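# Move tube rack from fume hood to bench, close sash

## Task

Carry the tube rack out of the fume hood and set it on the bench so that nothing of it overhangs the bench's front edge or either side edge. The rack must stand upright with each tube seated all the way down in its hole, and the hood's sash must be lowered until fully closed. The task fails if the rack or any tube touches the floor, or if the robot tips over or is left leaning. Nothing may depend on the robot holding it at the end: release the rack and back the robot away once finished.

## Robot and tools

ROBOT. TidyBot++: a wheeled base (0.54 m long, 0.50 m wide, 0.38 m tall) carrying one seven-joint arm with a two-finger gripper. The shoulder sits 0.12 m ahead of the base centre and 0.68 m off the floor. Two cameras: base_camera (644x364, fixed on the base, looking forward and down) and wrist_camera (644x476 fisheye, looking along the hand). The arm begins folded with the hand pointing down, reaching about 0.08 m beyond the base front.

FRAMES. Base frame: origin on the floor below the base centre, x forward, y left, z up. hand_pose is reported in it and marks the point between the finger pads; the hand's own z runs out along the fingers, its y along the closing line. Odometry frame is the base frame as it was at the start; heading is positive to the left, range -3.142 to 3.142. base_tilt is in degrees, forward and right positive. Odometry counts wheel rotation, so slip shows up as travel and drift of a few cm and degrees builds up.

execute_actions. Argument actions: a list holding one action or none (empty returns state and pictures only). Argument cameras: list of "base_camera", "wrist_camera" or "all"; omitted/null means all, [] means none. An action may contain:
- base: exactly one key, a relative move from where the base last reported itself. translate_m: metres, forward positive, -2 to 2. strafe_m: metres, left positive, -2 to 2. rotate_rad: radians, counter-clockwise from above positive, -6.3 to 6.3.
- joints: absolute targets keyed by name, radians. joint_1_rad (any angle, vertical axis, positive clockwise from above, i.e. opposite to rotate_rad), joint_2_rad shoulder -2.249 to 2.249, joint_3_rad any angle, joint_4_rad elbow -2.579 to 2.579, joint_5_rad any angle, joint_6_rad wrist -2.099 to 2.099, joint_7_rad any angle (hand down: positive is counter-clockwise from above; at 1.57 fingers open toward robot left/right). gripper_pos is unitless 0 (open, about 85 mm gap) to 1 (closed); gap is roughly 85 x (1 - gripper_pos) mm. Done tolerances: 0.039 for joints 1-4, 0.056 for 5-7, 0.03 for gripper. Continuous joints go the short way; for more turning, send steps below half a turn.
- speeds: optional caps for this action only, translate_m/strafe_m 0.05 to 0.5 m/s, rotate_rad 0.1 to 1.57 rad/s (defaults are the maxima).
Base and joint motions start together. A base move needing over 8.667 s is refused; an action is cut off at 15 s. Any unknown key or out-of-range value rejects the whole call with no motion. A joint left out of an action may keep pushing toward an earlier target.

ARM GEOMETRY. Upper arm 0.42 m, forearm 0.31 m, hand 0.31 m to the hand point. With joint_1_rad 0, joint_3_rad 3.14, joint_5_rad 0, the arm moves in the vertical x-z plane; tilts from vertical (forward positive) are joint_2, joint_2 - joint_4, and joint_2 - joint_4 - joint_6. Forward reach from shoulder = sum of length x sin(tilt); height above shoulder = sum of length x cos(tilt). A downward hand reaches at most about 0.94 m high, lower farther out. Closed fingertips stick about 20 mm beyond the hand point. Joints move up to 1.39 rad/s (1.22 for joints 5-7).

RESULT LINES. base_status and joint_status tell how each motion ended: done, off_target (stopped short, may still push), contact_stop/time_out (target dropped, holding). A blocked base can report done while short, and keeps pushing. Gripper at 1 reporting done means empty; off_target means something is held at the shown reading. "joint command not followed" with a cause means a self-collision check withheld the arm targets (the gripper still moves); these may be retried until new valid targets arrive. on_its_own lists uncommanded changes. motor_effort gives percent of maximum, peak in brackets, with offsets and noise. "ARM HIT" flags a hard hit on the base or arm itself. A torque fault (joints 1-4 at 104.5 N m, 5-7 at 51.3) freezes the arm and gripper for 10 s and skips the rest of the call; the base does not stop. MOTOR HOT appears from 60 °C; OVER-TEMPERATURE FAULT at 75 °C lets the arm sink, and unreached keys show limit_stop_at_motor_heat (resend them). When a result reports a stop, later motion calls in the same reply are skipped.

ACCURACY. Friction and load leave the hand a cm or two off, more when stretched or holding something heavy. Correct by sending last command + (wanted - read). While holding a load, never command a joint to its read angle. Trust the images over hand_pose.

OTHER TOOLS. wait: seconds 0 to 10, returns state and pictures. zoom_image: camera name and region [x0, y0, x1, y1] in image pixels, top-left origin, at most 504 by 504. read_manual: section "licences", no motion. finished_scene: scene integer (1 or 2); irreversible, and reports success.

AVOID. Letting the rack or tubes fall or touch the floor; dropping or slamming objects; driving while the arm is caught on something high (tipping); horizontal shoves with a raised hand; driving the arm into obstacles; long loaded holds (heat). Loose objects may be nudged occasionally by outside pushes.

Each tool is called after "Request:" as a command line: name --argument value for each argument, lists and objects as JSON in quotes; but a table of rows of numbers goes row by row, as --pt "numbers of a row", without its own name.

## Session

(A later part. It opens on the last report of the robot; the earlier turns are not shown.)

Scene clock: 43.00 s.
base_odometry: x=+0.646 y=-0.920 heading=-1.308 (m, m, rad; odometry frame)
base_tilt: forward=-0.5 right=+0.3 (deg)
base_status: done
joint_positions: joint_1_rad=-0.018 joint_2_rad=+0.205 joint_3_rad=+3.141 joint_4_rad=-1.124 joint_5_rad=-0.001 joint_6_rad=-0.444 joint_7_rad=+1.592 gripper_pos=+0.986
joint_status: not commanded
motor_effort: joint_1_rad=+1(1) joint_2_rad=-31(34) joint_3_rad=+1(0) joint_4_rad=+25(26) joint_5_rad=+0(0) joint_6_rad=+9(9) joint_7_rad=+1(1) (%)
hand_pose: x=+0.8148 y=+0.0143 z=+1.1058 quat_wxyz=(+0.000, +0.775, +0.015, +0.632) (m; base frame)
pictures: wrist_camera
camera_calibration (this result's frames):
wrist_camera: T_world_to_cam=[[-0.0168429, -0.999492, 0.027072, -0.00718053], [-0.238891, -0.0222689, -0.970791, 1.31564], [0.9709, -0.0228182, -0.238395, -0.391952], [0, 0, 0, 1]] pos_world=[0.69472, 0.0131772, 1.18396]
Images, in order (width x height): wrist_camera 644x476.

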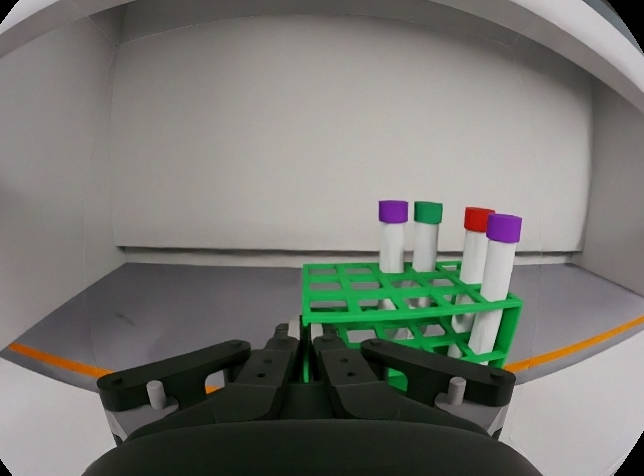

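Request:
execute_actions --actions '[{"base":{"translate_m":-0.4},"speeds":{"translate_m":0.15}}]' --cameras '["wrist_camera"]'

Scene clock: 46.43 s.
base_odometry: x=+0.542 y=-0.534 heading=-1.308 (m, m, rad; odometry frame)
base_tilt: forward=-0.5 right=+0.3 (deg)
base_status: done
joint_positions: joint_1_rad=-0.018 joint_2_rad=+0.207 joint_3_rad=+3.141 joint_4_rad=-1.124 joint_5_rad=-0.001 joint_6_rad=-0.445 joint_7_rad=+1.592 gripper_pos=+0.986
joint_status: not commanded
motor_effort: joint_1_rad=+1(1) joint_2_rad=-29(34) joint_3_rad=+1(0) joint_4_rad=+24(26) joint_5_rad=+0(0) joint_6_rad=+9(10) joint_7_rad=+1(1) (%)
hand_pose: x=+0.8153 y=+0.0143 z=+1.1046 quat_wxyz=(+0.000, +0.776, +0.015, +0.631) (m; base frame)
pictures: wrist_camera
camera_calibration (this result's frames):
wrist_camera: T_world_to_cam=[[-0.0167846, -0.999491, 0.0271395, -0.00725344], [-0.241008, -0.0222987, -0.970267, 1.31578], [0.970378, -0.0228264, -0.240511, -0.38996], [0, 0, 0, 1]] pos_world=[0.695399, 0.0131889, 1.18306]
Images, in order (width x height): wrist_camera 644x476.

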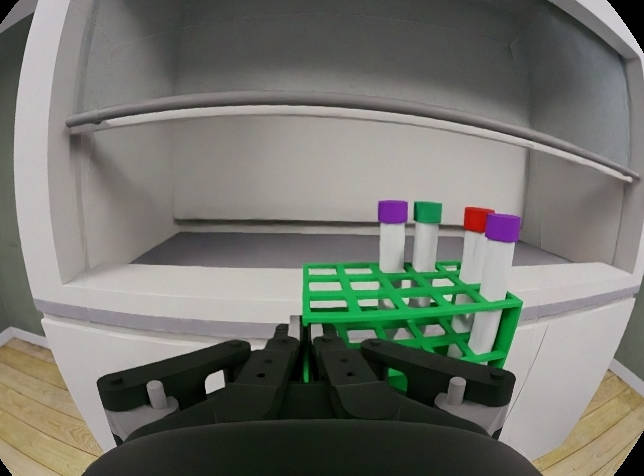

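Request:
execute_actions --actions '[{"base":{"rotate_rad":1.57},"speeds":{"rotate_rad":0.5}}]'

Scene clock: 50.50 s.
base_odometry: x=+0.542 y=-0.533 heading=+0.262 (m, m, rad; odometry frame)
base_tilt: forward=-0.5 right=+0.3 (deg)
base_status: done
joint_positions: joint_1_rad=-0.022 joint_2_rad=+0.207 joint_3_rad=+3.136 joint_4_rad=-1.124 joint_5_rad=-0.003 joint_6_rad=-0.445 joint_7_rad=+1.592 gripper_pos=+0.986
joint_status: not commanded
motor_effort: joint_1_rad=+1(5) joint_2_rad=-30(32) joint_3_rad=+1(3) joint_4_rad=+24(25) joint_5_rad=+0(1) joint_6_rad=+9(10) joint_7_rad=+1(1) (%)
hand_pose: x=+0.8151 y=+0.0206 z=+1.1046 quat_wxyz=(-0.004, +0.776, +0.018, +0.631) (m; base frame)
pictures: base_camera, wrist_camera
camera_calibration (this result's frames):
wrist_camera: T_world_to_cam=[[-0.0071243, -0.999677, 0.0244097, -0.00585144], [-0.240949, -0.021975, -0.970289, 1.31582], [0.970512, -0.0127941, -0.240715, -0.389699], [0, 0, 0, 1]] pos_world=[0.69521, 0.0180797, 1.18306]
Images, in order (width x height): base_camera 644x364, wrist_camera 644x476.

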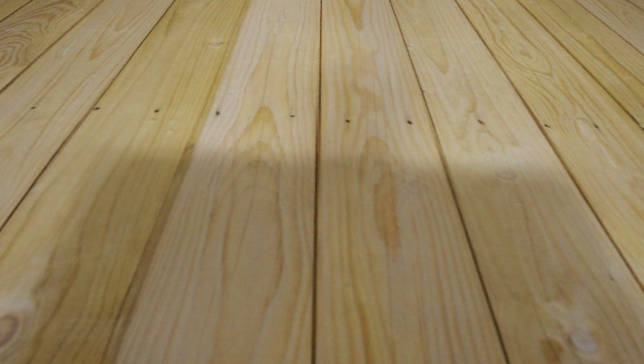

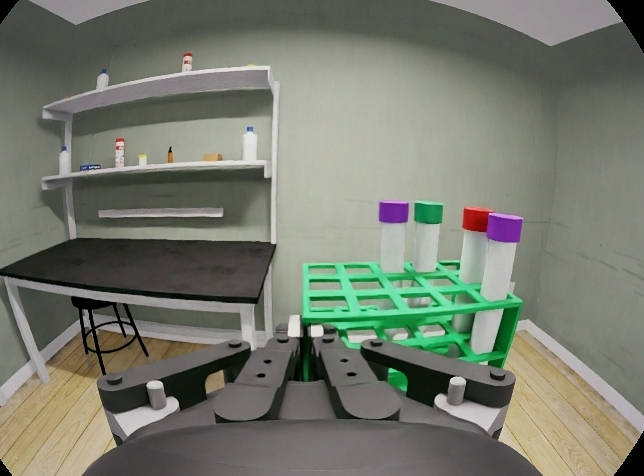

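Request:
execute_actions --actions '[{"base":{"strafe_m":0.6},"speeds":{"strafe_m":0.25}}]' --cameras '[]'

Request:
execute_actions --actions '[{"base":{"translate_m":0.5},"speeds":{"translate_m":0.25}}]'

Scene clock: 54.10 s.
base_odometry: x=+0.386 y=+0.046 heading=+0.263 (m, m, rad; odometry frame)
base_tilt: forward=-0.5 right=+0.3 (deg)
base_status: done
joint_positions: joint_1_rad=-0.022 joint_2_rad=+0.207 joint_3_rad=+3.136 joint_4_rad=-1.124 joint_5_rad=-0.003 joint_6_rad=-0.445 joint_7_rad=+1.592 gripper_pos=+0.986
joint_status: not commanded
motor_effort: joint_1_rad=+1(3) joint_2_rad=-29(31) joint_3_rad=+1(2) joint_4_rad=+25(25) joint_5_rad=+0(1) joint_6_rad=+9(10) joint_7_rad=+1(1) (%)
hand_pose: x=+0.8151 y=+0.0201 z=+1.1046 quat_wxyz=(-0.003, +0.776, +0.018, +0.631) (m; base frame)
pictures: none
No camera images: the call's "cameras" was empty. Leave "cameras" out to get every camera's image.

Scene clock: 56.97 s.
base_odometry: x=+0.869 y=+0.176 heading=+0.264 (m, m, rad; odometry frame)
base_tilt: forward=-0.5 right=+0.3 (deg)
base_status: done
joint_positions: joint_1_rad=-0.022 joint_2_rad=+0.208 joint_3_rad=+3.136 joint_4_rad=-1.124 joint_5_rad=-0.003 joint_6_rad=-0.447 joint_7_rad=+1.592 gripper_pos=+0.986
joint_status: not commanded
motor_effort: joint_1_rad=+1(2) joint_2_rad=-32(34) joint_3_rad=+1(0) joint_4_rad=+25(26) joint_5_rad=+0(1) joint_6_rad=+9(10) joint_7_rad=+1(2) (%)
hand_pose: x=+0.8156 y=+0.0201 z=+1.1035 quat_wxyz=(-0.003, +0.777, +0.018, +0.630) (m; base frame)
pictures: base_camera, wrist_camera
camera_calibration (this result's frames):
wrist_camera: T_world_to_cam=[[-0.00779066, -0.999671, 0.0244255, -0.00578681], [-0.243173, -0.021799, -0.969738, 1.31601], [0.969952, -0.0134945, -0.242923, -0.387561], [0, 0, 0, 1]] pos_world=[0.695889, 0.0176729, 1.18218]
Images, in order (width x height): base_camera 644x364, wrist_camera 644x476.

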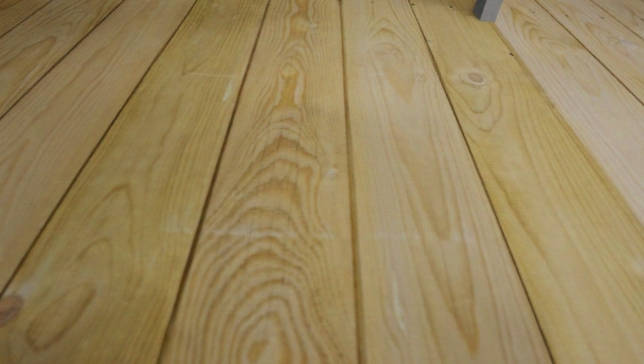

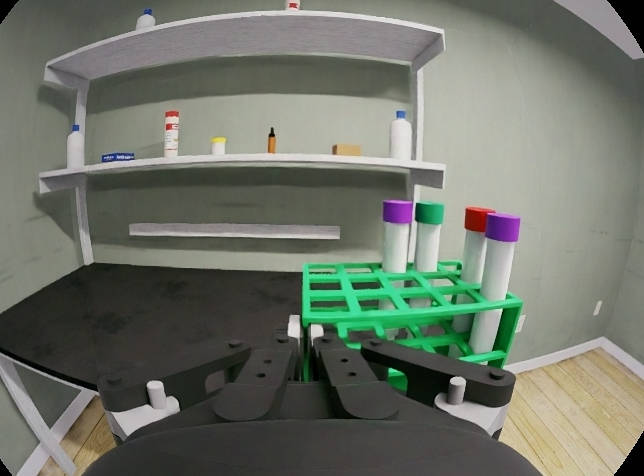

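Request:
execute_actions --actions '[{"base":{"translate_m":0.53},"speeds":{"translate_m":0.25},"joints":{"joint_4_rad":-1.47,"joint_6_rad":-0.07}}]' --cameras '[]'

Request:
execute_actions --actions '[{"joints":{"joint_4_rad":-1.80,"joint_6_rad":0.26}}]'

Scene clock: 60.77 s.
base_odometry: x=+1.380 y=+0.315 heading=+0.264 (m, m, rad; odometry frame)
base_tilt: forward=-0.5 right=+0.3 (deg)
base_status: done
joint_positions: joint_1_rad=-0.022 joint_2_rad=+0.205 joint_3_rad=+3.136 joint_4_rad=-1.468 joint_5_rad=-0.003 joint_6_rad=-0.105 joint_7_rad=+1.592 gripper_pos=+0.986
joint_status: all done
motor_effort: joint_1_rad=+0(1) joint_2_rad=-31(34) joint_3_rad=+1(0) joint_4_rad=+25(27) joint_5_rad=+0(0) joint_6_rad=+10(10) joint_7_rad=+1(1) (%)
hand_pose: x=+0.8215 y=+0.0201 z=+0.9979 quat_wxyz=(-0.003, +0.776, +0.018, +0.630) (m; base frame)
pictures: none
No camera images: the call's "cameras" was empty. Leave "cameras" out to get every camera's image.

Scene clock: 62.23 s.
base_odometry: x=+1.380 y=+0.315 heading=+0.264 (m, m, rad; odometry frame)
base_tilt: forward=-0.5 right=+0.3 (deg)
base_status: not commanded
joint_positions: joint_1_rad=-0.022 joint_2_rad=+0.205 joint_3_rad=+3.136 joint_4_rad=-1.797 joint_5_rad=-0.003 joint_6_rad=+0.223 joint_7_rad=+1.592 gripper_pos=+0.986
joint_status: all done
motor_effort: joint_1_rad=+1(0) joint_2_rad=-29(31) joint_3_rad=+1(1) joint_4_rad=+23(25) joint_5_rad=+0(0) joint_6_rad=+9(10) joint_7_rad=+2(1) (%)
hand_pose: x=+0.7943 y=+0.0192 z=+0.8979 quat_wxyz=(-0.003, +0.777, +0.017, +0.630) (m; base frame)
pictures: base_camera, wrist_camera
camera_calibration (this result's frames):
wrist_camera: T_world_to_cam=[[-0.00964222, -0.99965, 0.0246479, -0.000576913], [-0.243833, -0.0215545, -0.969578, 1.11183], [0.969769, -0.0153589, -0.24354, -0.416084], [0, 0, 0, 1]] pos_world=[0.6746, 0.0169976, 0.976683]
Images, in order (width x height): base_camera 644x364, wrist_camera 644x476.

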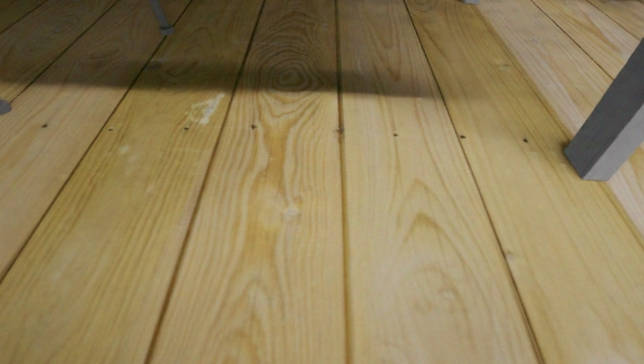

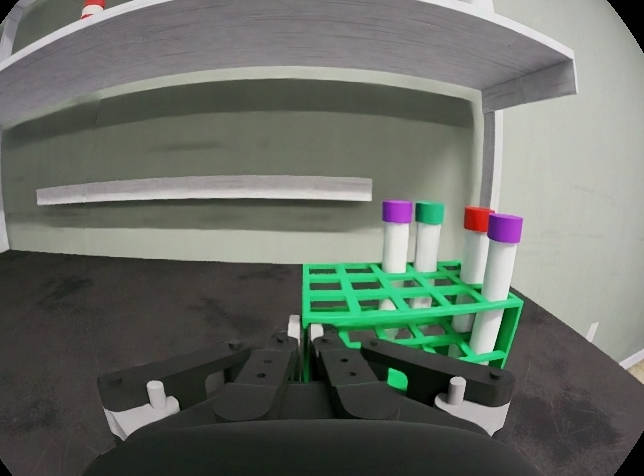

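Request:
execute_actions --actions '[{"joints":{"joint_4_rad":-1.935,"joint_6_rad":0.41}}]' --cameras '["wrist_camera"]'

Scene clock: 63.57 s.
base_odometry: x=+1.380 y=+0.315 heading=+0.264 (m, m, rad; odometry frame)
base_tilt: forward=-0.5 right=+0.3 (deg)
base_status: not commanded
joint_positions: joint_1_rad=-0.022 joint_2_rad=+0.205 joint_3_rad=+3.136 joint_4_rad=-1.935 joint_5_rad=-0.003 joint_6_rad=+0.372 joint_7_rad=+1.592 gripper_pos=+0.986
joint_status: all done
motor_effort: joint_1_rad=+0(1) joint_2_rad=-28(29) joint_3_rad=+1(1) joint_4_rad=+22(23) joint_5_rad=+0(0) joint_6_rad=+9(10) joint_7_rad=+1(1) (%)
hand_pose: x=+0.7743 y=+0.0186 z=+0.8635 quat_wxyz=(-0.003, +0.773, +0.017, +0.634) (m; base frame)
pictures: wrist_camera
camera_calibration (this result's frames):
wrist_camera: T_world_to_cam=[[-0.0103151, -0.999649, 0.0244226, 0.000164441], [-0.232571, -0.0213557, -0.972345, 1.06727], [0.972525, -0.0157098, -0.232269, -0.41695], [0, 0, 0, 1]] pos_world=[0.653713, 0.0164066, 0.94091]
Images, in order (width x height): wrist_camera 644x476.

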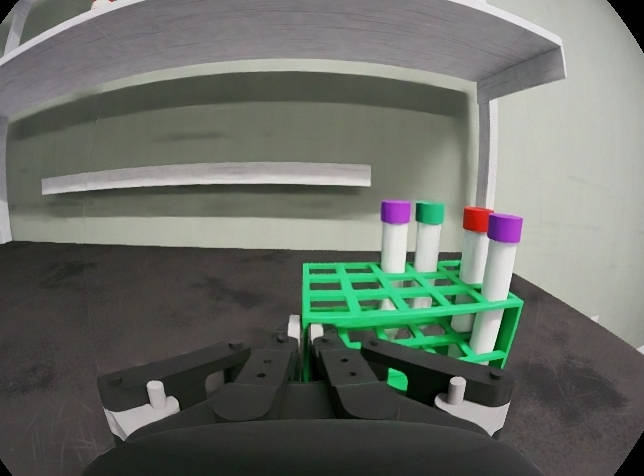

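Request:
execute_actions --actions '[{"joints":{"joint_4_rad":-2.015,"joint_6_rad":0.49}}]' --cameras '["wrist_camera"]'

Scene clock: 64.70 s.
base_odometry: x=+1.380 y=+0.315 heading=+0.264 (m, m, rad; odometry frame)
base_tilt: forward=-0.5 right=+0.3 (deg)
base_status: not commanded
joint_positions: joint_1_rad=-0.022 joint_2_rad=+0.205 joint_3_rad=+3.136 joint_4_rad=-2.014 joint_5_rad=-0.003 joint_6_rad=+0.452 joint_7_rad=+1.592 gripper_pos=+0.986
joint_status: all done
motor_effort: joint_1_rad=+0(1) joint_2_rad=-27(28) joint_3_rad=+1(1) joint_4_rad=+21(22) joint_5_rad=+0(0) joint_6_rad=+9(10) joint_7_rad=+1(1) (%)
hand_pose: x=+0.7601 y=+0.0181 z=+0.8432 quat_wxyz=(-0.002, +0.773, +0.017, +0.634) (m; base frame)
pictures: wrist_camera
camera_calibration (this result's frames):
wrist_camera: T_world_to_cam=[[-0.0105181, -0.999644, 0.0245311, 0.00014903], [-0.231991, -0.0214236, -0.972482, 1.04393], [0.972661, -0.0159197, -0.231683, -0.408444], [0, 0, 0, 1]] pos_world=[0.639461, 0.0160114, 0.920569]
Images, in order (width x height): wrist_camera 644x476.

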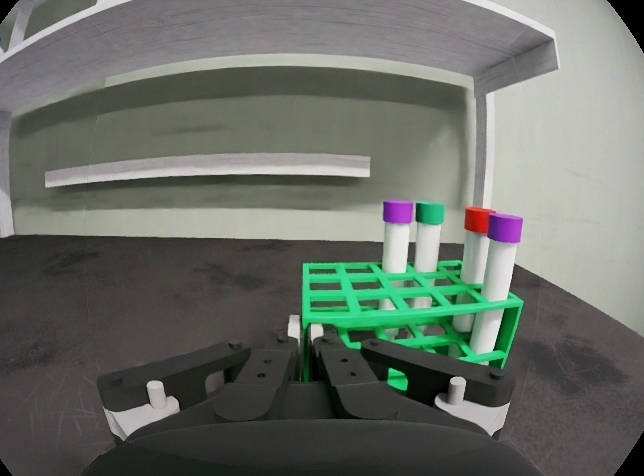

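Request:
execute_actions --actions '[{"joints":{"joint_4_rad":-2.055,"joint_6_rad":0.53}}]' --cameras '["wrist_camera"]'

Scene clock: 65.50 s.
base_odometry: x=+1.380 y=+0.315 heading=+0.264 (m, m, rad; odometry frame)
base_tilt: forward=-0.5 right=+0.3 (deg)
base_status: not commanded
joint_positions: joint_1_rad=-0.022 joint_2_rad=+0.205 joint_3_rad=+3.136 joint_4_rad=-2.052 joint_5_rad=-0.003 joint_6_rad=+0.493 joint_7_rad=+1.592 gripper_pos=+0.986
joint_status: all done
motor_effort: joint_1_rad=+0(1) joint_2_rad=-26(28) joint_3_rad=+1(1) joint_4_rad=+21(22) joint_5_rad=+0(0) joint_6_rad=+10(11) joint_7_rad=+1(1) (%)
hand_pose: x=+0.7530 y=+0.0179 z=+0.8351 quat_wxyz=(-0.002, +0.772, +0.017, +0.636) (m; base frame)
pictures: wrist_camera
camera_calibration (this result's frames):
wrist_camera: T_world_to_cam=[[-0.0107082, -0.999643, 0.0244617, 0.000259845], [-0.22831, -0.0213727, -0.973354, 1.03231], [0.97353, -0.0160077, -0.228, -0.407162], [0, 0, 0, 1]] pos_world=[0.632074, 0.0158053, 0.911962]
Images, in order (width x height): wrist_camera 644x476.

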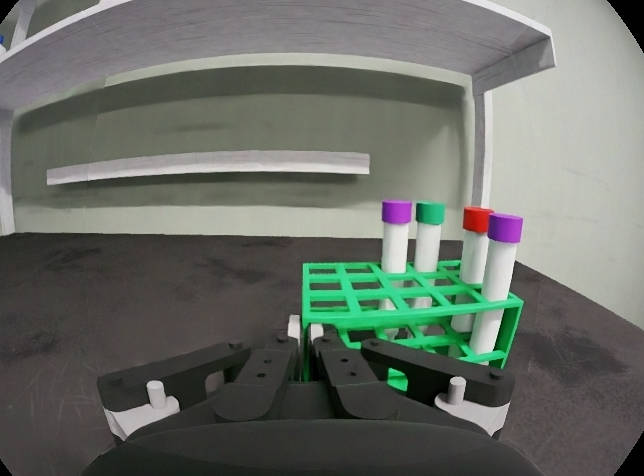

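Request:
execute_actions --actions '[{"joints":{"joint_4_rad":-2.095,"joint_6_rad":0.568}}]' --cameras '["wrist_camera"]'

Scene clock: 66.33 s.
base_odometry: x=+1.380 y=+0.315 heading=+0.264 (m, m, rad; odometry frame)
base_tilt: forward=-0.5 right=+0.3 (deg)
base_status: not commanded
joint_positions: joint_1_rad=-0.022 joint_2_rad=+0.205 joint_3_rad=+3.136 joint_4_rad=-2.087 joint_5_rad=-0.003 joint_6_rad=+0.537 joint_7_rad=+1.592 gripper_pos=+0.986
joint_status: all done
motor_effort: joint_1_rad=-1(1) joint_2_rad=-25(27) joint_3_rad=+1(1) joint_4_rad=+19(21) joint_5_rad=+0(0) joint_6_rad=+8(10) joint_7_rad=+1(1) (%)
hand_pose: x=+0.7464 y=+0.0177 z=+0.8296 quat_wxyz=(-0.002, +0.769, +0.017, +0.639) (m; base frame)
pictures: wrist_camera
camera_calibration (this result's frames):
wrist_camera: T_world_to_cam=[[-0.0110442, -0.999647, 0.0241833, 0.000599417], [-0.219239, -0.0211756, -0.975441, 1.02039], [0.975609, -0.0160749, -0.218928, -0.41109], [0, 0, 0, 1]] pos_world=[0.624779, 0.0155984, 0.905321]
Images, in order (width x height): wrist_camera 644x476.

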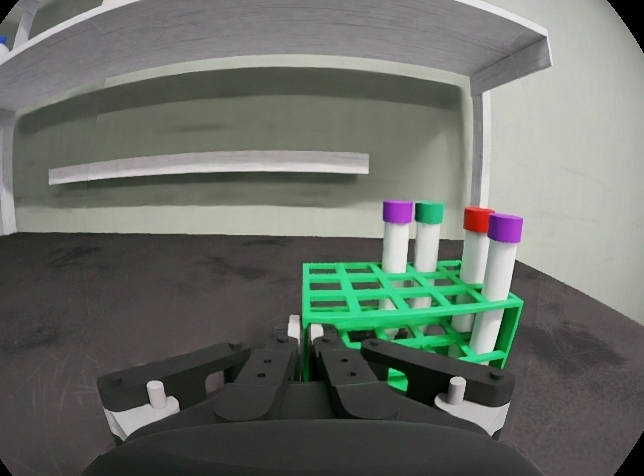

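Request:
execute_actions --actions '[{"joints":{"gripper_pos":0.6}}]' --cameras '["wrist_camera"]'

Request:
execute_actions --actions '[{"base":{"translate_m":-0.12},"speeds":{"translate_m":0.08}}]' --cameras '["wrist_camera"]'

Scene clock: 67.27 s.
base_odometry: x=+1.380 y=+0.315 heading=+0.264 (m, m, rad; odometry frame)
base_tilt: forward=-0.5 right=+0.3 (deg)
base_status: not commanded
joint_positions: joint_1_rad=-0.022 joint_2_rad=+0.205 joint_3_rad=+3.136 joint_4_rad=-2.087 joint_5_rad=-0.003 joint_6_rad=+0.537 joint_7_rad=+1.592 gripper_pos=+0.600
joint_status: all done
motor_effort: joint_1_rad=+1(1) joint_2_rad=-25(26) joint_3_rad=+1(1) joint_4_rad=+19(19) joint_5_rad=+0(0) joint_6_rad=+9(9) joint_7_rad=+1(1) (%)
hand_pose: x=+0.7464 y=+0.0177 z=+0.8296 quat_wxyz=(-0.002, +0.769, +0.017, +0.639) (m; base frame)
pictures: wrist_camera
camera_calibration (this result's frames):
wrist_camera: T_world_to_cam=[[-0.0110447, -0.999647, 0.0241824, 0.000600566], [-0.219215, -0.0211749, -0.975447, 1.02039], [0.975614, -0.0160747, -0.218904, -0.411113], [0, 0, 0, 1]] pos_world=[0.624779, 0.0155985, 0.905325]
Images, in order (width x height): wrist_camera 644x476.

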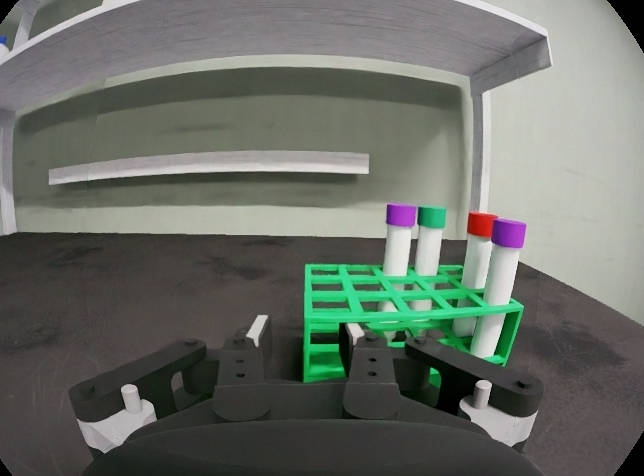

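Scene clock: 69.27 s.
base_odometry: x=+1.264 y=+0.284 heading=+0.264 (m, m, rad; odometry frame)
base_tilt: forward=-0.5 right=+0.3 (deg)
base_status: done
joint_positions: joint_1_rad=-0.022 joint_2_rad=+0.204 joint_3_rad=+3.136 joint_4_rad=-2.087 joint_5_rad=-0.003 joint_6_rad=+0.539 joint_7_rad=+1.592 gripper_pos=+0.600
joint_status: not commanded
motor_effort: joint_1_rad=+0(1) joint_2_rad=-24(28) joint_3_rad=+1(0) joint_4_rad=+19(20) joint_5_rad=+0(0) joint_6_rad=+8(8) joint_7_rad=+1(1) (%)
hand_pose: x=+0.7463 y=+0.0177 z=+0.8299 quat_wxyz=(-0.002, +0.768, +0.017, +0.640) (m; base frame)
pictures: wrist_camera
camera_calibration (this result's frames):
wrist_camera: T_world_to_cam=[[-0.0110729, -0.999647, 0.024148, 0.000637501], [-0.218222, -0.0211516, -0.97567, 1.02009], [0.975836, -0.0160731, -0.217911, -0.411918], [0, 0, 0, 1]] pos_world=[0.624577, 0.0155929, 0.90549]
Images, in order (width x height): wrist_camera 644x476.

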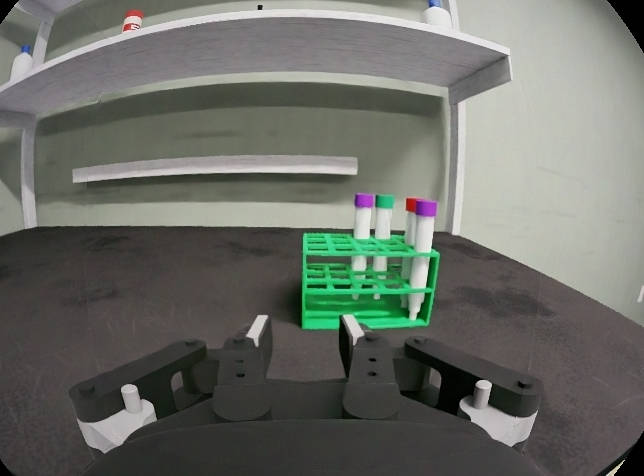

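Request:
zoom_image --camera "wrist_camera" --region '[280, 170, 480, 340]'

Region (280, 170, 480, 340) of wrist_camera's 644x476 image, scaled by 2.520; it fills the top 428 rows of this view, and the rest is white.

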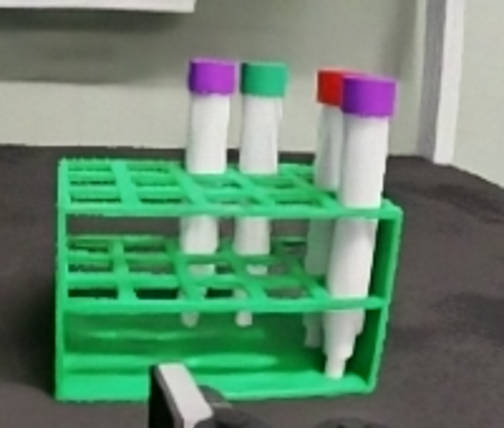

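Request:
execute_actions --actions '[{"base":{"translate_m":-0.7},"joints":{"gripper_pos":1.0}}]' --cameras '["wrist_camera"]'

Request:
execute_actions --actions '[{"base":{"rotate_rad":-1.572},"joints":{"joint_1_rad":0.0,"joint_2_rad":0.147,"joint_4_rad":-0.485,"joint_6_rad":-0.95}}]' --cameras '[]'

Request:
execute_actions --actions '[{"base":{"translate_m":0.9}}]'

Scene clock: 73.73 s.
base_odometry: x=+0.588 y=+0.101 heading=+0.263 (m, m, rad; odometry frame)
base_tilt: forward=-0.5 right=+0.3 (deg)
base_status: done
joint_positions: joint_1_rad=-0.022 joint_2_rad=+0.204 joint_3_rad=+3.136 joint_4_rad=-2.088 joint_5_rad=-0.003 joint_6_rad=+0.540 joint_7_rad=+1.592 gripper_pos=+0.999
joint_status: all done
motor_effort: joint_1_rad=+1(1) joint_2_rad=-25(28) joint_3_rad=+1(0) joint_4_rad=+19(20) joint_5_rad=+0(0) joint_6_rad=+9(9) joint_7_rad=+1(1) (%)
hand_pose: x=+0.7462 y=+0.0177 z=+0.8301 quat_wxyz=(-0.002, +0.768, +0.017, +0.640) (m; base frame)
pictures: wrist_camera
camera_calibration (this result's frames):
wrist_camera: T_world_to_cam=[[-0.0111027, -0.999648, 0.0241112, 0.000677389], [-0.217168, -0.0211266, -0.975906, 1.01972], [0.976071, -0.0160714, -0.216857, -0.412762], [0, 0, 0, 1]] pos_world=[0.624342, 0.0155866, 0.90562]
Images, in order (width x height): wrist_camera 644x476.

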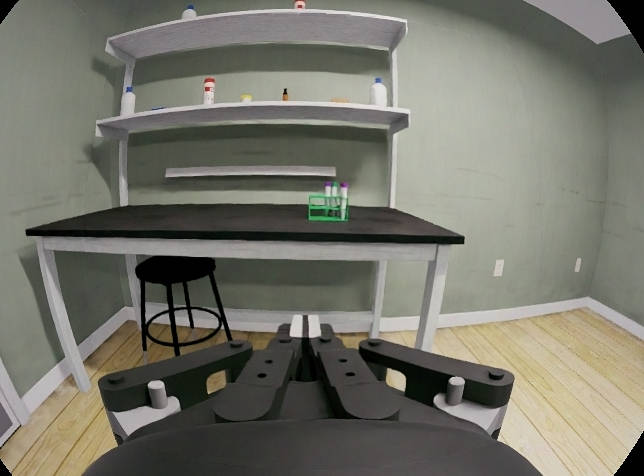

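Scene clock: 76.57 s.
base_odometry: x=+0.588 y=+0.102 heading=-1.308 (m, m, rad; odometry frame)
base_tilt: forward=-0.5 right=+0.3 (deg)
base_status: done
joint_positions: joint_1_rad=+0.001 joint_2_rad=+0.160 joint_3_rad=+3.137 joint_4_rad=-0.495 joint_5_rad=-0.003 joint_6_rad=-0.920 joint_7_rad=+1.592 gripper_pos=+0.999
joint_status: all done
motor_effort: joint_1_rad=+0(4) joint_2_rad=-21(34) joint_3_rad=+1(3) joint_4_rad=+17(25) joint_5_rad=+0(1) joint_6_rad=+8(8) joint_7_rad=+1(1) (%)
hand_pose: x=+0.6891 y=+0.0036 z=+1.3449 quat_wxyz=(+0.005, +0.709, +0.009, +0.705) (m; base frame)
pictures: none
No camera images: the call's "cameras" was empty. Leave "cameras" out to get every camera's image.

Scene clock: 79.73 s.
base_odometry: x=+0.821 y=-0.768 heading=-1.309 (m, m, rad; odometry frame)
base_tilt: forward=-0.5 right=+0.3 (deg)
base_status: done
joint_positions: joint_1_rad=+0.001 joint_2_rad=+0.152 joint_3_rad=+3.137 joint_4_rad=-0.494 joint_5_rad=-0.003 joint_6_rad=-0.923 joint_7_rad=+1.592 gripper_pos=+0.999
joint_status: not commanded
motor_effort: joint_1_rad=+0(2) joint_2_rad=-21(25) joint_3_rad=+1(1) joint_4_rad=+17(18) joint_5_rad=+0(0) joint_6_rad=+9(9) joint_7_rad=+1(1) (%)
hand_pose: x=+0.6828 y=+0.0036 z=+1.3498 quat_wxyz=(+0.005, +0.706, +0.009, +0.708) (m; base frame)
pictures: base_camera, wrist_camera
camera_calibration (this result's frames):
wrist_camera: T_world_to_cam=[[-0.0348288, -0.999234, 0.0178241, -0.00199957], [-0.035104, -0.0166007, -0.999246, 1.42], [0.998777, -0.0354283, -0.0344989, -0.500027], [0, 0, 0, 1]] pos_world=[0.549193, 0.00385992, 1.40172]
Images, in order (width x height): base_camera 644x364, wrist_camera 644x476.

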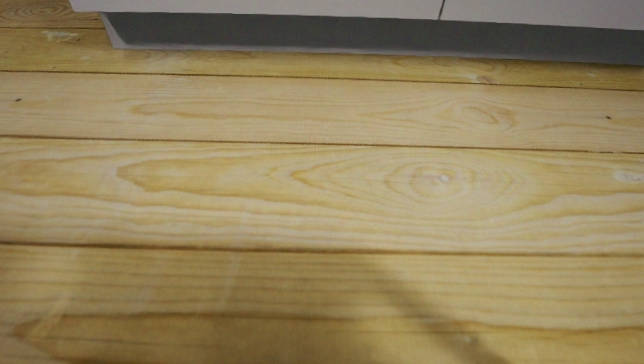

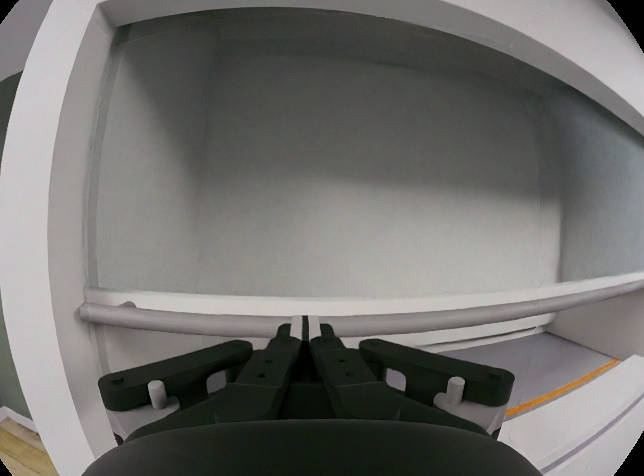

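Request:
execute_actions --actions '[{"base":{"translate_m":0.13},"speeds":{"translate_m":0.2}}]'

Scene clock: 81.53 s.
base_odometry: x=+0.854 y=-0.894 heading=-1.310 (m, m, rad; odometry frame)
base_tilt: forward=-0.5 right=+0.3 (deg)
base_status: done
joint_positions: joint_1_rad=+0.001 joint_2_rad=+0.149 joint_3_rad=+3.137 joint_4_rad=-0.493 joint_5_rad=-0.003 joint_6_rad=-0.923 joint_7_rad=+1.592 gripper_pos=+0.999
joint_status: not commanded
motor_effort: joint_1_rad=+0(1) joint_2_rad=-21(27) joint_3_rad=+1(1) joint_4_rad=+17(18) joint_5_rad=+0(0) joint_6_rad=+9(9) joint_7_rad=+0(1) (%)
hand_pose: x=+0.6808 y=+0.0036 z=+1.3516 quat_wxyz=(+0.005, +0.705, +0.009, +0.709) (m; base frame)
pictures: base_camera, wrist_camera
camera_calibration (this result's frames):
wrist_camera: T_world_to_cam=[[-0.0348851, -0.999234, 0.0177155, -0.0019151], [-0.0319203, -0.0166032, -0.999353, 1.41973], [0.998881, -0.035428, -0.0313166, -0.502337], [0, 0, 0, 1]] pos_world=[0.547026, 0.0038616, 1.40311]
Images, in order (width x height): base_camera 644x364, wrist_camera 644x476.

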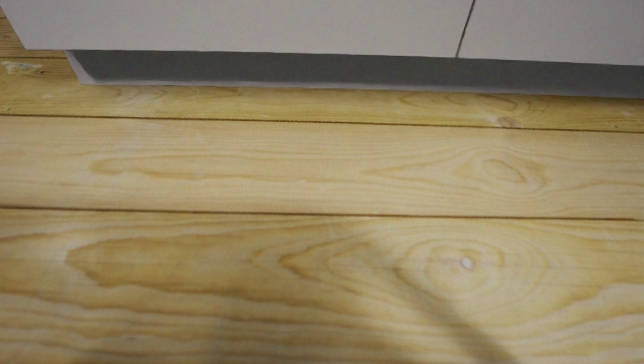

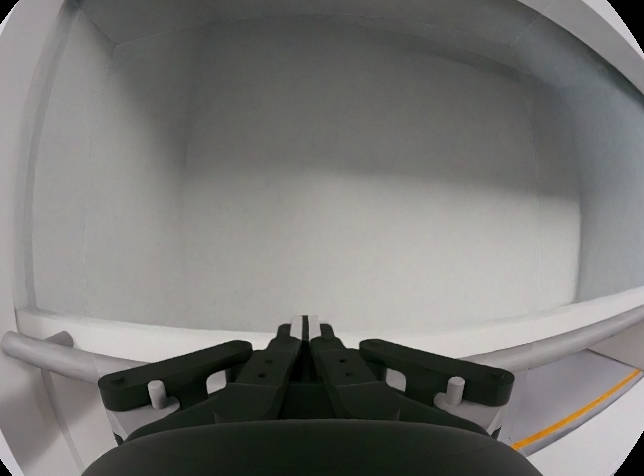

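Request:
execute_actions --actions '[{"base":{"translate_m":0.055},"speeds":{"translate_m":0.1}}]' --cameras '["wrist_camera"]'

Scene clock: 82.97 s.
base_odometry: x=+0.869 y=-0.947 heading=-1.311 (m, m, rad; odometry frame)
base_tilt: forward=-0.5 right=+0.3 (deg)
base_status: done
joint_positions: joint_1_rad=+0.001 joint_2_rad=+0.149 joint_3_rad=+3.137 joint_4_rad=-0.493 joint_5_rad=-0.003 joint_6_rad=-0.923 joint_7_rad=+1.592 gripper_pos=+0.999
joint_status: not commanded
motor_effort: joint_1_rad=+0(0) joint_2_rad=-21(25) joint_3_rad=+1(0) joint_4_rad=+17(18) joint_5_rad=+0(0) joint_6_rad=+8(9) joint_7_rad=+1(1) (%)
hand_pose: x=+0.6807 y=+0.0036 z=+1.3518 quat_wxyz=(+0.005, +0.705, +0.009, +0.709) (m; base frame)
pictures: wrist_camera
camera_calibration (this result's frames):
wrist_camera: T_world_to_cam=[[-0.0348897, -0.999234, 0.0177055, -0.00190577], [-0.0316517, -0.0166026, -0.999361, 1.41971], [0.99889, -0.0354279, -0.0310482, -0.50258], [0, 0, 0, 1]] pos_world=[0.546892, 0.0038613, 1.40324]
Images, in order (width x height): wrist_camera 644x476.

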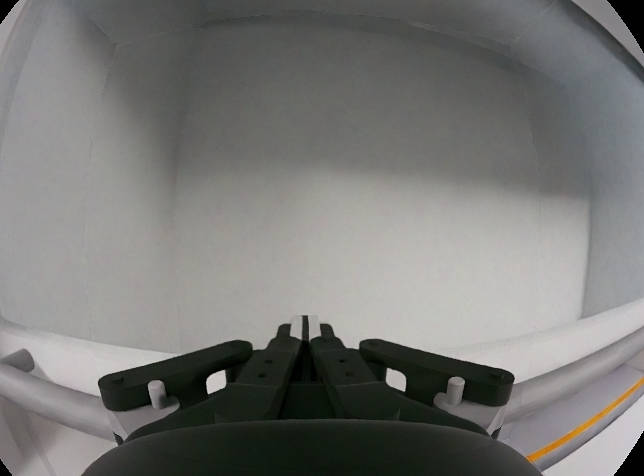

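Request:
execute_actions --actions '[{"joints":{"joint_2_rad":0.14,"joint_4_rad":-0.525,"joint_6_rad":-1.085}}]' --cameras '["wrist_camera"]'

Scene clock: 84.53 s.
base_odometry: x=+0.869 y=-0.947 heading=-1.311 (m, m, rad; odometry frame)
base_tilt: forward=-0.5 right=+0.3 (deg)
base_status: not commanded
joint_positions: joint_1_rad=+0.001 joint_2_rad=+0.141 joint_3_rad=+3.137 joint_4_rad=-0.498 joint_5_rad=-0.003 joint_6_rad=-1.023 joint_7_rad=+1.592 gripper_pos=+0.999
joint_status: joint_6_rad off_target (ended at -1.023, target -1.085); the others done
motor_effort: joint_1_rad=+0(0) joint_2_rad=-17(21) joint_3_rad=+1(1) joint_4_rad=+12(16) joint_5_rad=+0(0) joint_6_rad=+3(13) joint_7_rad=+1(2) (%)
hand_pose: x=+0.6753 y=+0.0036 z=+1.3226 quat_wxyz=(+0.004, +0.738, +0.009, +0.674) (m; base frame)
pictures: wrist_camera
camera_calibration (this result's frames):
wrist_camera: T_world_to_cam=[[-0.0327415, -0.999232, 0.0215382, -0.00801492], [-0.128362, -0.0171672, -0.991579, 1.44538], [0.991187, -0.0352304, -0.127701, -0.365088], [0, 0, 0, 1]] pos_world=[0.547141, 0.00394224, 1.38676]
Images, in order (width x height): wrist_camera 644x476.

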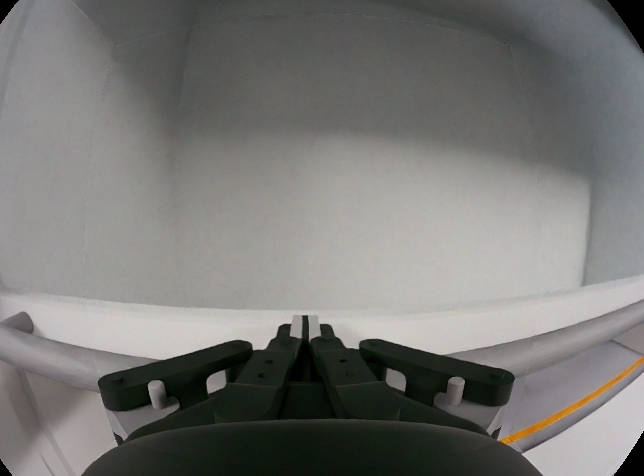

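Request:
execute_actions --actions '[{"joints":{"joint_2_rad":0.04,"joint_4_rad":-0.84,"joint_6_rad":-0.87}}]' --cameras '["wrist_camera"]'

Scene clock: 86.07 s.
base_odometry: x=+0.869 y=-0.947 heading=-1.311 (m, m, rad; odometry frame)
base_tilt: forward=-0.5 right=+0.3 (deg)
base_status: not commanded
joint_positions: joint_1_rad=+0.001 joint_2_rad=+0.019 joint_3_rad=+3.137 joint_4_rad=-0.756 joint_5_rad=-0.003 joint_6_rad=-0.808 joint_7_rad=+1.592 gripper_pos=+0.999
joint_status: joint_4_rad off_target (ended at -0.756, target -0.840); joint_6_rad off_target (ended at -0.808, target -0.870); the others done
motor_effort: joint_1_rad=+0(0) joint_2_rad=-10(17) joint_3_rad=+1(0) joint_4_rad=+5(11) joint_5_rad=+0(0) joint_6_rad=-5(6) joint_7_rad=+1(1) (%)
hand_pose: x=+0.6583 y=+0.0039 z=+1.3233 quat_wxyz=(+0.005, +0.711, +0.009, +0.703) (m; base frame)
pictures: wrist_camera
camera_calibration (this result's frames):
wrist_camera: T_world_to_cam=[[-0.034709, -0.999222, 0.0187247, -0.00334031], [-0.0500386, -0.0169749, -0.998603, 1.40165], [0.998144, -0.0355974, -0.0494105, -0.456363], [0, 0, 0, 1]] pos_world=[0.525537, 0.00420974, 1.3772]
Images, in order (width x height): wrist_camera 644x476.

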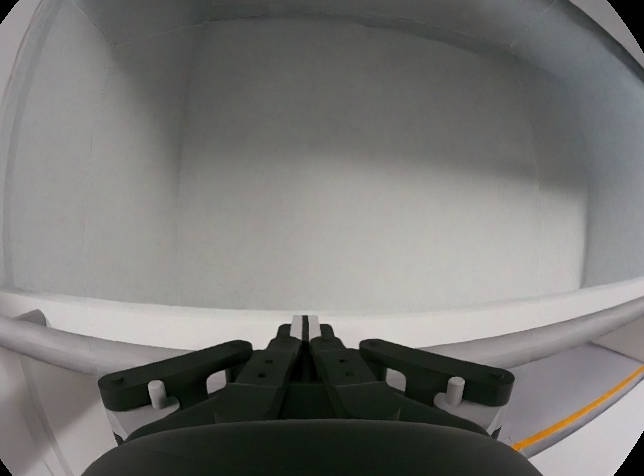

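Request:
execute_actions --actions '[{"joints":{"joint_2_rad":0.16,"joint_4_rad":-0.78,"joint_6_rad":-1.12}}]' --cameras '["wrist_camera"]'

Scene clock: 87.57 s.
base_odometry: x=+0.869 y=-0.947 heading=-1.311 (m, m, rad; odometry frame)
base_tilt: forward=-0.5 right=+0.3 (deg)
base_status: not commanded
joint_positions: joint_1_rad=+0.001 joint_2_rad=+0.056 joint_3_rad=+3.137 joint_4_rad=-0.658 joint_5_rad=-0.003 joint_6_rad=-0.917 joint_7_rad=+1.592 gripper_pos=+0.999
joint_status: joint_2_rad off_target (ended at +0.056, target +0.160); joint_4_rad off_target (ended at -0.658, target -0.780); joint_6_rad off_target (ended at -0.917, target -1.120)
motor_effort: joint_1_rad=+1(3) joint_2_rad=-3(11) joint_3_rad=+2(2) joint_4_rad=-7(8) joint_5_rad=+1(1) joint_6_rad=-17(18) joint_7_rad=+2(2) (%)
hand_pose: x=+0.6592 y=+0.0039 z=+1.3207 quat_wxyz=(+0.004, +0.728, +0.009, +0.685) (m; base frame)
pictures: wrist_camera
camera_calibration (this result's frames):
wrist_camera: T_world_to_cam=[[-0.0333264, -0.999252, 0.0196289, -0.00533447], [-0.0982369, -0.0162696, -0.99503, 1.42613], [0.994605, -0.035089, -0.0976212, -0.391312], [0, 0, 0, 1]] pos_world=[0.529122, 0.00414128, 1.38094]
Images, in order (width x height): wrist_camera 644x476.

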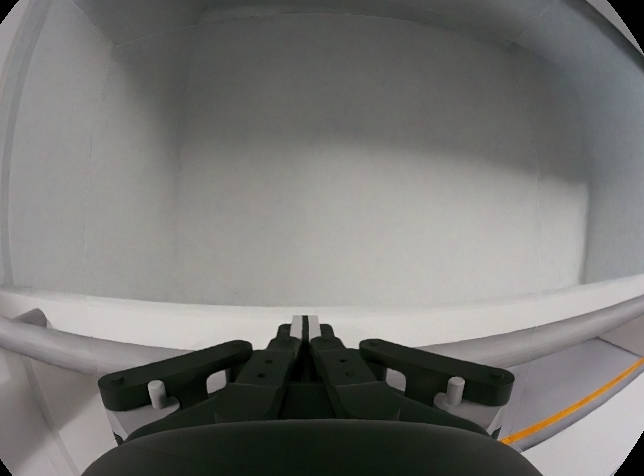

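Request:
execute_actions --actions '[{"base":{"translate_m":0.015},"speeds":{"translate_m":0.05},"joints":{"joint_2_rad":0.2,"joint_4_rad":-0.84,"joint_6_rad":-1.22}}]' --cameras '["wrist_camera"]'

Scene clock: 89.53 s.
base_odometry: x=+0.872 y=-0.962 heading=-1.311 (m, m, rad; odometry frame)
base_tilt: forward=-0.6 right=+0.3 (deg)
base_status: done
joint_positions: joint_1_rad=+0.001 joint_2_rad=+0.041 joint_3_rad=+3.137 joint_4_rad=-0.696 joint_5_rad=-0.005 joint_6_rad=-1.062 joint_7_rad=+1.592 gripper_pos=+0.999
joint_status: joint_2_rad off_target (ended at +0.041, target +0.200); joint_4_rad off_target (ended at -0.696, target -0.840); joint_6_rad off_target (ended at -1.062, target -1.220)
motor_effort: joint_1_rad=+1(2) joint_2_rad=+8(16) joint_3_rad=+2(3) joint_4_rad=-7(19) joint_5_rad=+1(1) joint_6_rad=-11(24) joint_7_rad=+1(1) (%)
hand_pose: x=+0.6506 y=+0.0045 z=+1.2647 quat_wxyz=(+0.003, +0.783, +0.010, +0.622) (m; base frame)
pictures: wrist_camera
camera_calibration (this result's frames):
wrist_camera: T_world_to_cam=[[-0.0279146, -0.999303, 0.024782, -0.0139962], [-0.262819, -0.0165823, -0.964703, 1.43829], [0.964441, -0.0334425, -0.262173, -0.160495], [0, 0, 0, 1]] pos_world=[0.532408, 0.00449634, 1.34579]
Images, in order (width x height): wrist_camera 644x476.

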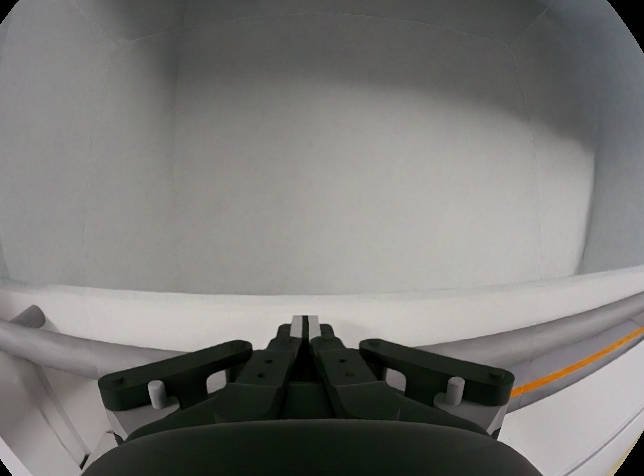

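Request:
execute_actions --actions '[{"joints":{"joint_2_rad":0.04,"joint_4_rad":-1.28,"joint_6_rad":-0.93}}]' --cameras '["wrist_camera"]'

Scene clock: 92.03 s.
base_odometry: x=+0.872 y=-0.962 heading=-1.311 (m, m, rad; odometry frame)
base_tilt: forward=-0.5 right=+0.3 (deg)
base_status: not commanded
joint_positions: joint_1_rad=+0.001 joint_2_rad=-0.087 joint_3_rad=+3.137 joint_4_rad=-1.151 joint_5_rad=-0.005 joint_6_rad=-0.794 joint_7_rad=+1.592 gripper_pos=+0.999
joint_status: joint_2_rad off_target (ended at -0.087, target +0.040); joint_4_rad off_target (ended at -1.151, target -1.280); joint_6_rad off_target (ended at -0.794, target -0.930)
motor_effort: joint_1_rad=+0(3) joint_2_rad=+4(12) joint_3_rad=+2(3) joint_4_rad=-1(18) joint_5_rad=+1(2) joint_6_rad=-8(23) joint_7_rad=+1(1) (%)
hand_pose: x=+0.6558 y=+0.0045 z=+1.1654 quat_wxyz=(+0.003, +0.801, +0.010, +0.599) (m; base frame)
pictures: wrist_camera
camera_calibration (this result's frames):
wrist_camera: T_world_to_cam=[[-0.0275763, -0.99927, 0.0264465, -0.0135335], [-0.319419, -0.0162609, -0.947474, 1.36086], [0.947212, -0.0345753, -0.318737, -0.114325], [0, 0, 0, 1]] pos_world=[0.542602, 0.00465238, 1.2533]
Images, in order (width x height): wrist_camera 644x476.

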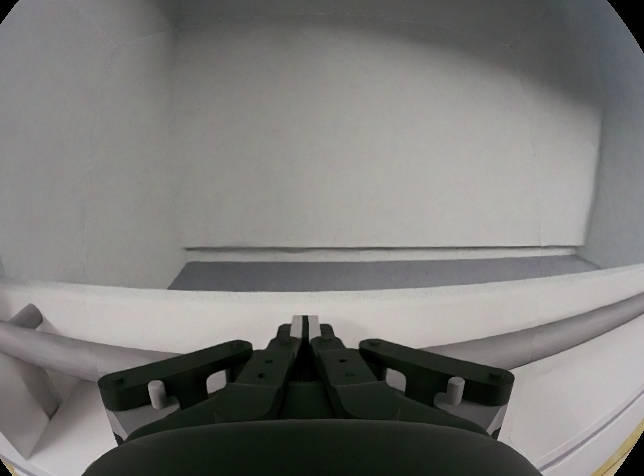

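Request:
execute_actions --actions '[{"joints":{"joint_2_rad":-0.036,"joint_4_rad":-1.61,"joint_6_rad":-0.67}}]' --cameras '["wrist_camera"]'

Scene clock: 94.40 s.
base_odometry: x=+0.872 y=-0.962 heading=-1.311 (m, m, rad; odometry frame)
base_tilt: forward=-0.6 right=+0.3 (deg)
base_status: not commanded
joint_positions: joint_1_rad=+0.002 joint_2_rad=-0.163 joint_3_rad=+3.137 joint_4_rad=-1.457 joint_5_rad=-0.005 joint_6_rad=-0.514 joint_7_rad=+1.592 gripper_pos=+0.999
joint_status: joint_2_rad off_target (ended at -0.163, target -0.036); joint_4_rad off_target (ended at -1.457, target -1.610); joint_6_rad off_target (ended at -0.514, target -0.670)
motor_effort: joint_1_rad=-2(2) joint_2_rad=+7(12) joint_3_rad=-2(3) joint_4_rad=-4(16) joint_5_rad=-1(2) joint_6_rad=-10(21) joint_7_rad=+1(1) (%)
hand_pose: x=+0.6558 y=+0.0041 z=+1.1096 quat_wxyz=(+0.004, +0.786, +0.009, +0.618) (m; base frame)
pictures: wrist_camera
camera_calibration (this result's frames):
wrist_camera: T_world_to_cam=[[-0.0303283, -0.999235, 0.024694, -0.00865023], [-0.272104, -0.0155186, -0.962143, 1.29328], [0.96179, -0.0358995, -0.271425, -0.194176], [0, 0, 0, 1]] pos_world=[0.538401, 0.00445541, 1.19183]
Images, in order (width x height): wrist_camera 644x476.

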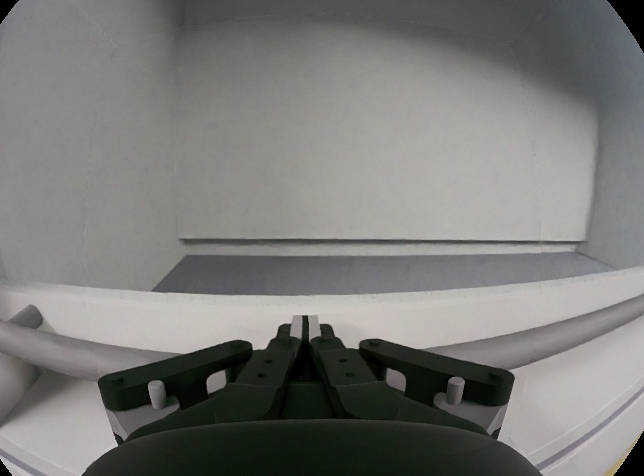

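Request:
execute_actions --actions '[{"joints":{"joint_2_rad":-0.055,"joint_4_rad":-1.81,"joint_6_rad":-0.53}}]' --cameras '["wrist_camera"]'

Scene clock: 96.67 s.
base_odometry: x=+0.872 y=-0.962 heading=-1.311 (m, m, rad; odometry frame)
base_tilt: forward=-0.5 right=+0.3 (deg)
base_status: not commanded
joint_positions: joint_1_rad=+0.002 joint_2_rad=-0.180 joint_3_rad=+3.137 joint_4_rad=-1.654 joint_5_rad=-0.005 joint_6_rad=-0.368 joint_7_rad=+1.592 gripper_pos=+0.999
joint_status: joint_2_rad off_target (ended at -0.180, target -0.055); joint_4_rad off_target (ended at -1.654, target -1.810); joint_6_rad off_target (ended at -0.368, target -0.530)
motor_effort: joint_1_rad=-2(4) joint_2_rad=+4(14) joint_3_rad=-3(4) joint_4_rad=-4(17) joint_5_rad=-1(2) joint_6_rad=-11(21) joint_7_rad=+1(1) (%)
hand_pose: x=+0.6565 y=+0.0037 z=+1.0425 quat_wxyz=(+0.004, +0.796, +0.008, +0.605) (m; base frame)
pictures: wrist_camera
camera_calibration (this result's frames):
wrist_camera: T_world_to_cam=[[-0.0306256, -0.999198, 0.0257803, -0.00835727], [-0.304635, -0.0152344, -0.952347, 1.24004], [0.951977, -0.0370198, -0.303924, -0.172815], [0, 0, 0, 1]] pos_world=[0.54202, 0.00414314, 1.12864]
Images, in order (width x height): wrist_camera 644x476.

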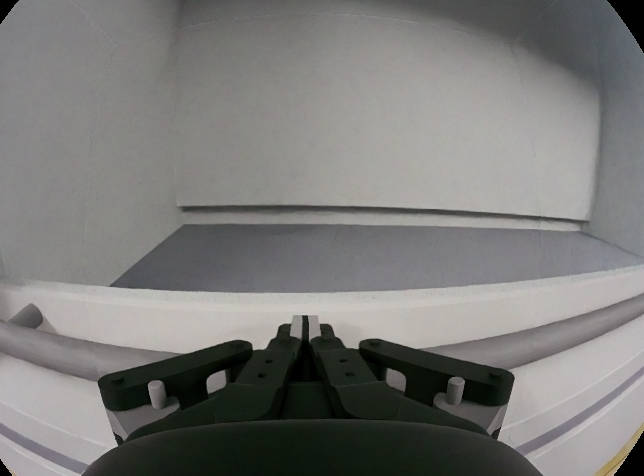

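Request:
execute_actions --actions '[{"joints":{"joint_2_rad":-0.05,"joint_4_rad":-2.03,"joint_6_rad":-0.31}}]' --cameras '["wrist_camera"]'

Scene clock: 98.13 s.
base_odometry: x=+0.872 y=-0.962 heading=-1.311 (m, m, rad; odometry frame)
base_tilt: forward=-0.6 right=+0.3 (deg)
base_status: not commanded
joint_positions: joint_1_rad=+0.003 joint_2_rad=-0.197 joint_3_rad=+3.137 joint_4_rad=-1.813 joint_5_rad=-0.005 joint_6_rad=-0.148 joint_7_rad=+1.592 gripper_pos=+0.999
joint_status: joint_2_rad off_target (ended at -0.197, target -0.050); joint_4_rad off_target (ended at -1.813, target -2.030); joint_6_rad off_target (ended at -0.148, target -0.310)
motor_effort: joint_1_rad=-3(3) joint_2_rad=+14(16) joint_3_rad=-4(4) joint_4_rad=-16(17) joint_5_rad=+0(1) joint_6_rad=-20(21) joint_7_rad=+1(1) (%)
hand_pose: x=+0.6560 y=+0.0030 z=+1.0208 quat_wxyz=(+0.005, +0.772, +0.007, +0.636) (m; base frame)
pictures: wrist_camera
camera_calibration (this result's frames):
wrist_camera: T_world_to_cam=[[-0.0343507, -0.999143, 0.0230808, -0.00335431], [-0.228505, -0.0146308, -0.973433, 1.19078], [0.972936, -0.0387122, -0.227807, -0.270401], [0, 0, 0, 1]] pos_world=[0.535068, 0.00360286, 1.09763]
Images, in order (width x height): wrist_camera 644x476.

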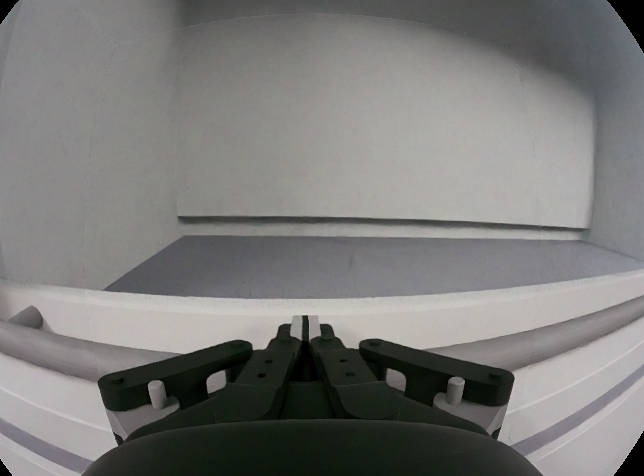

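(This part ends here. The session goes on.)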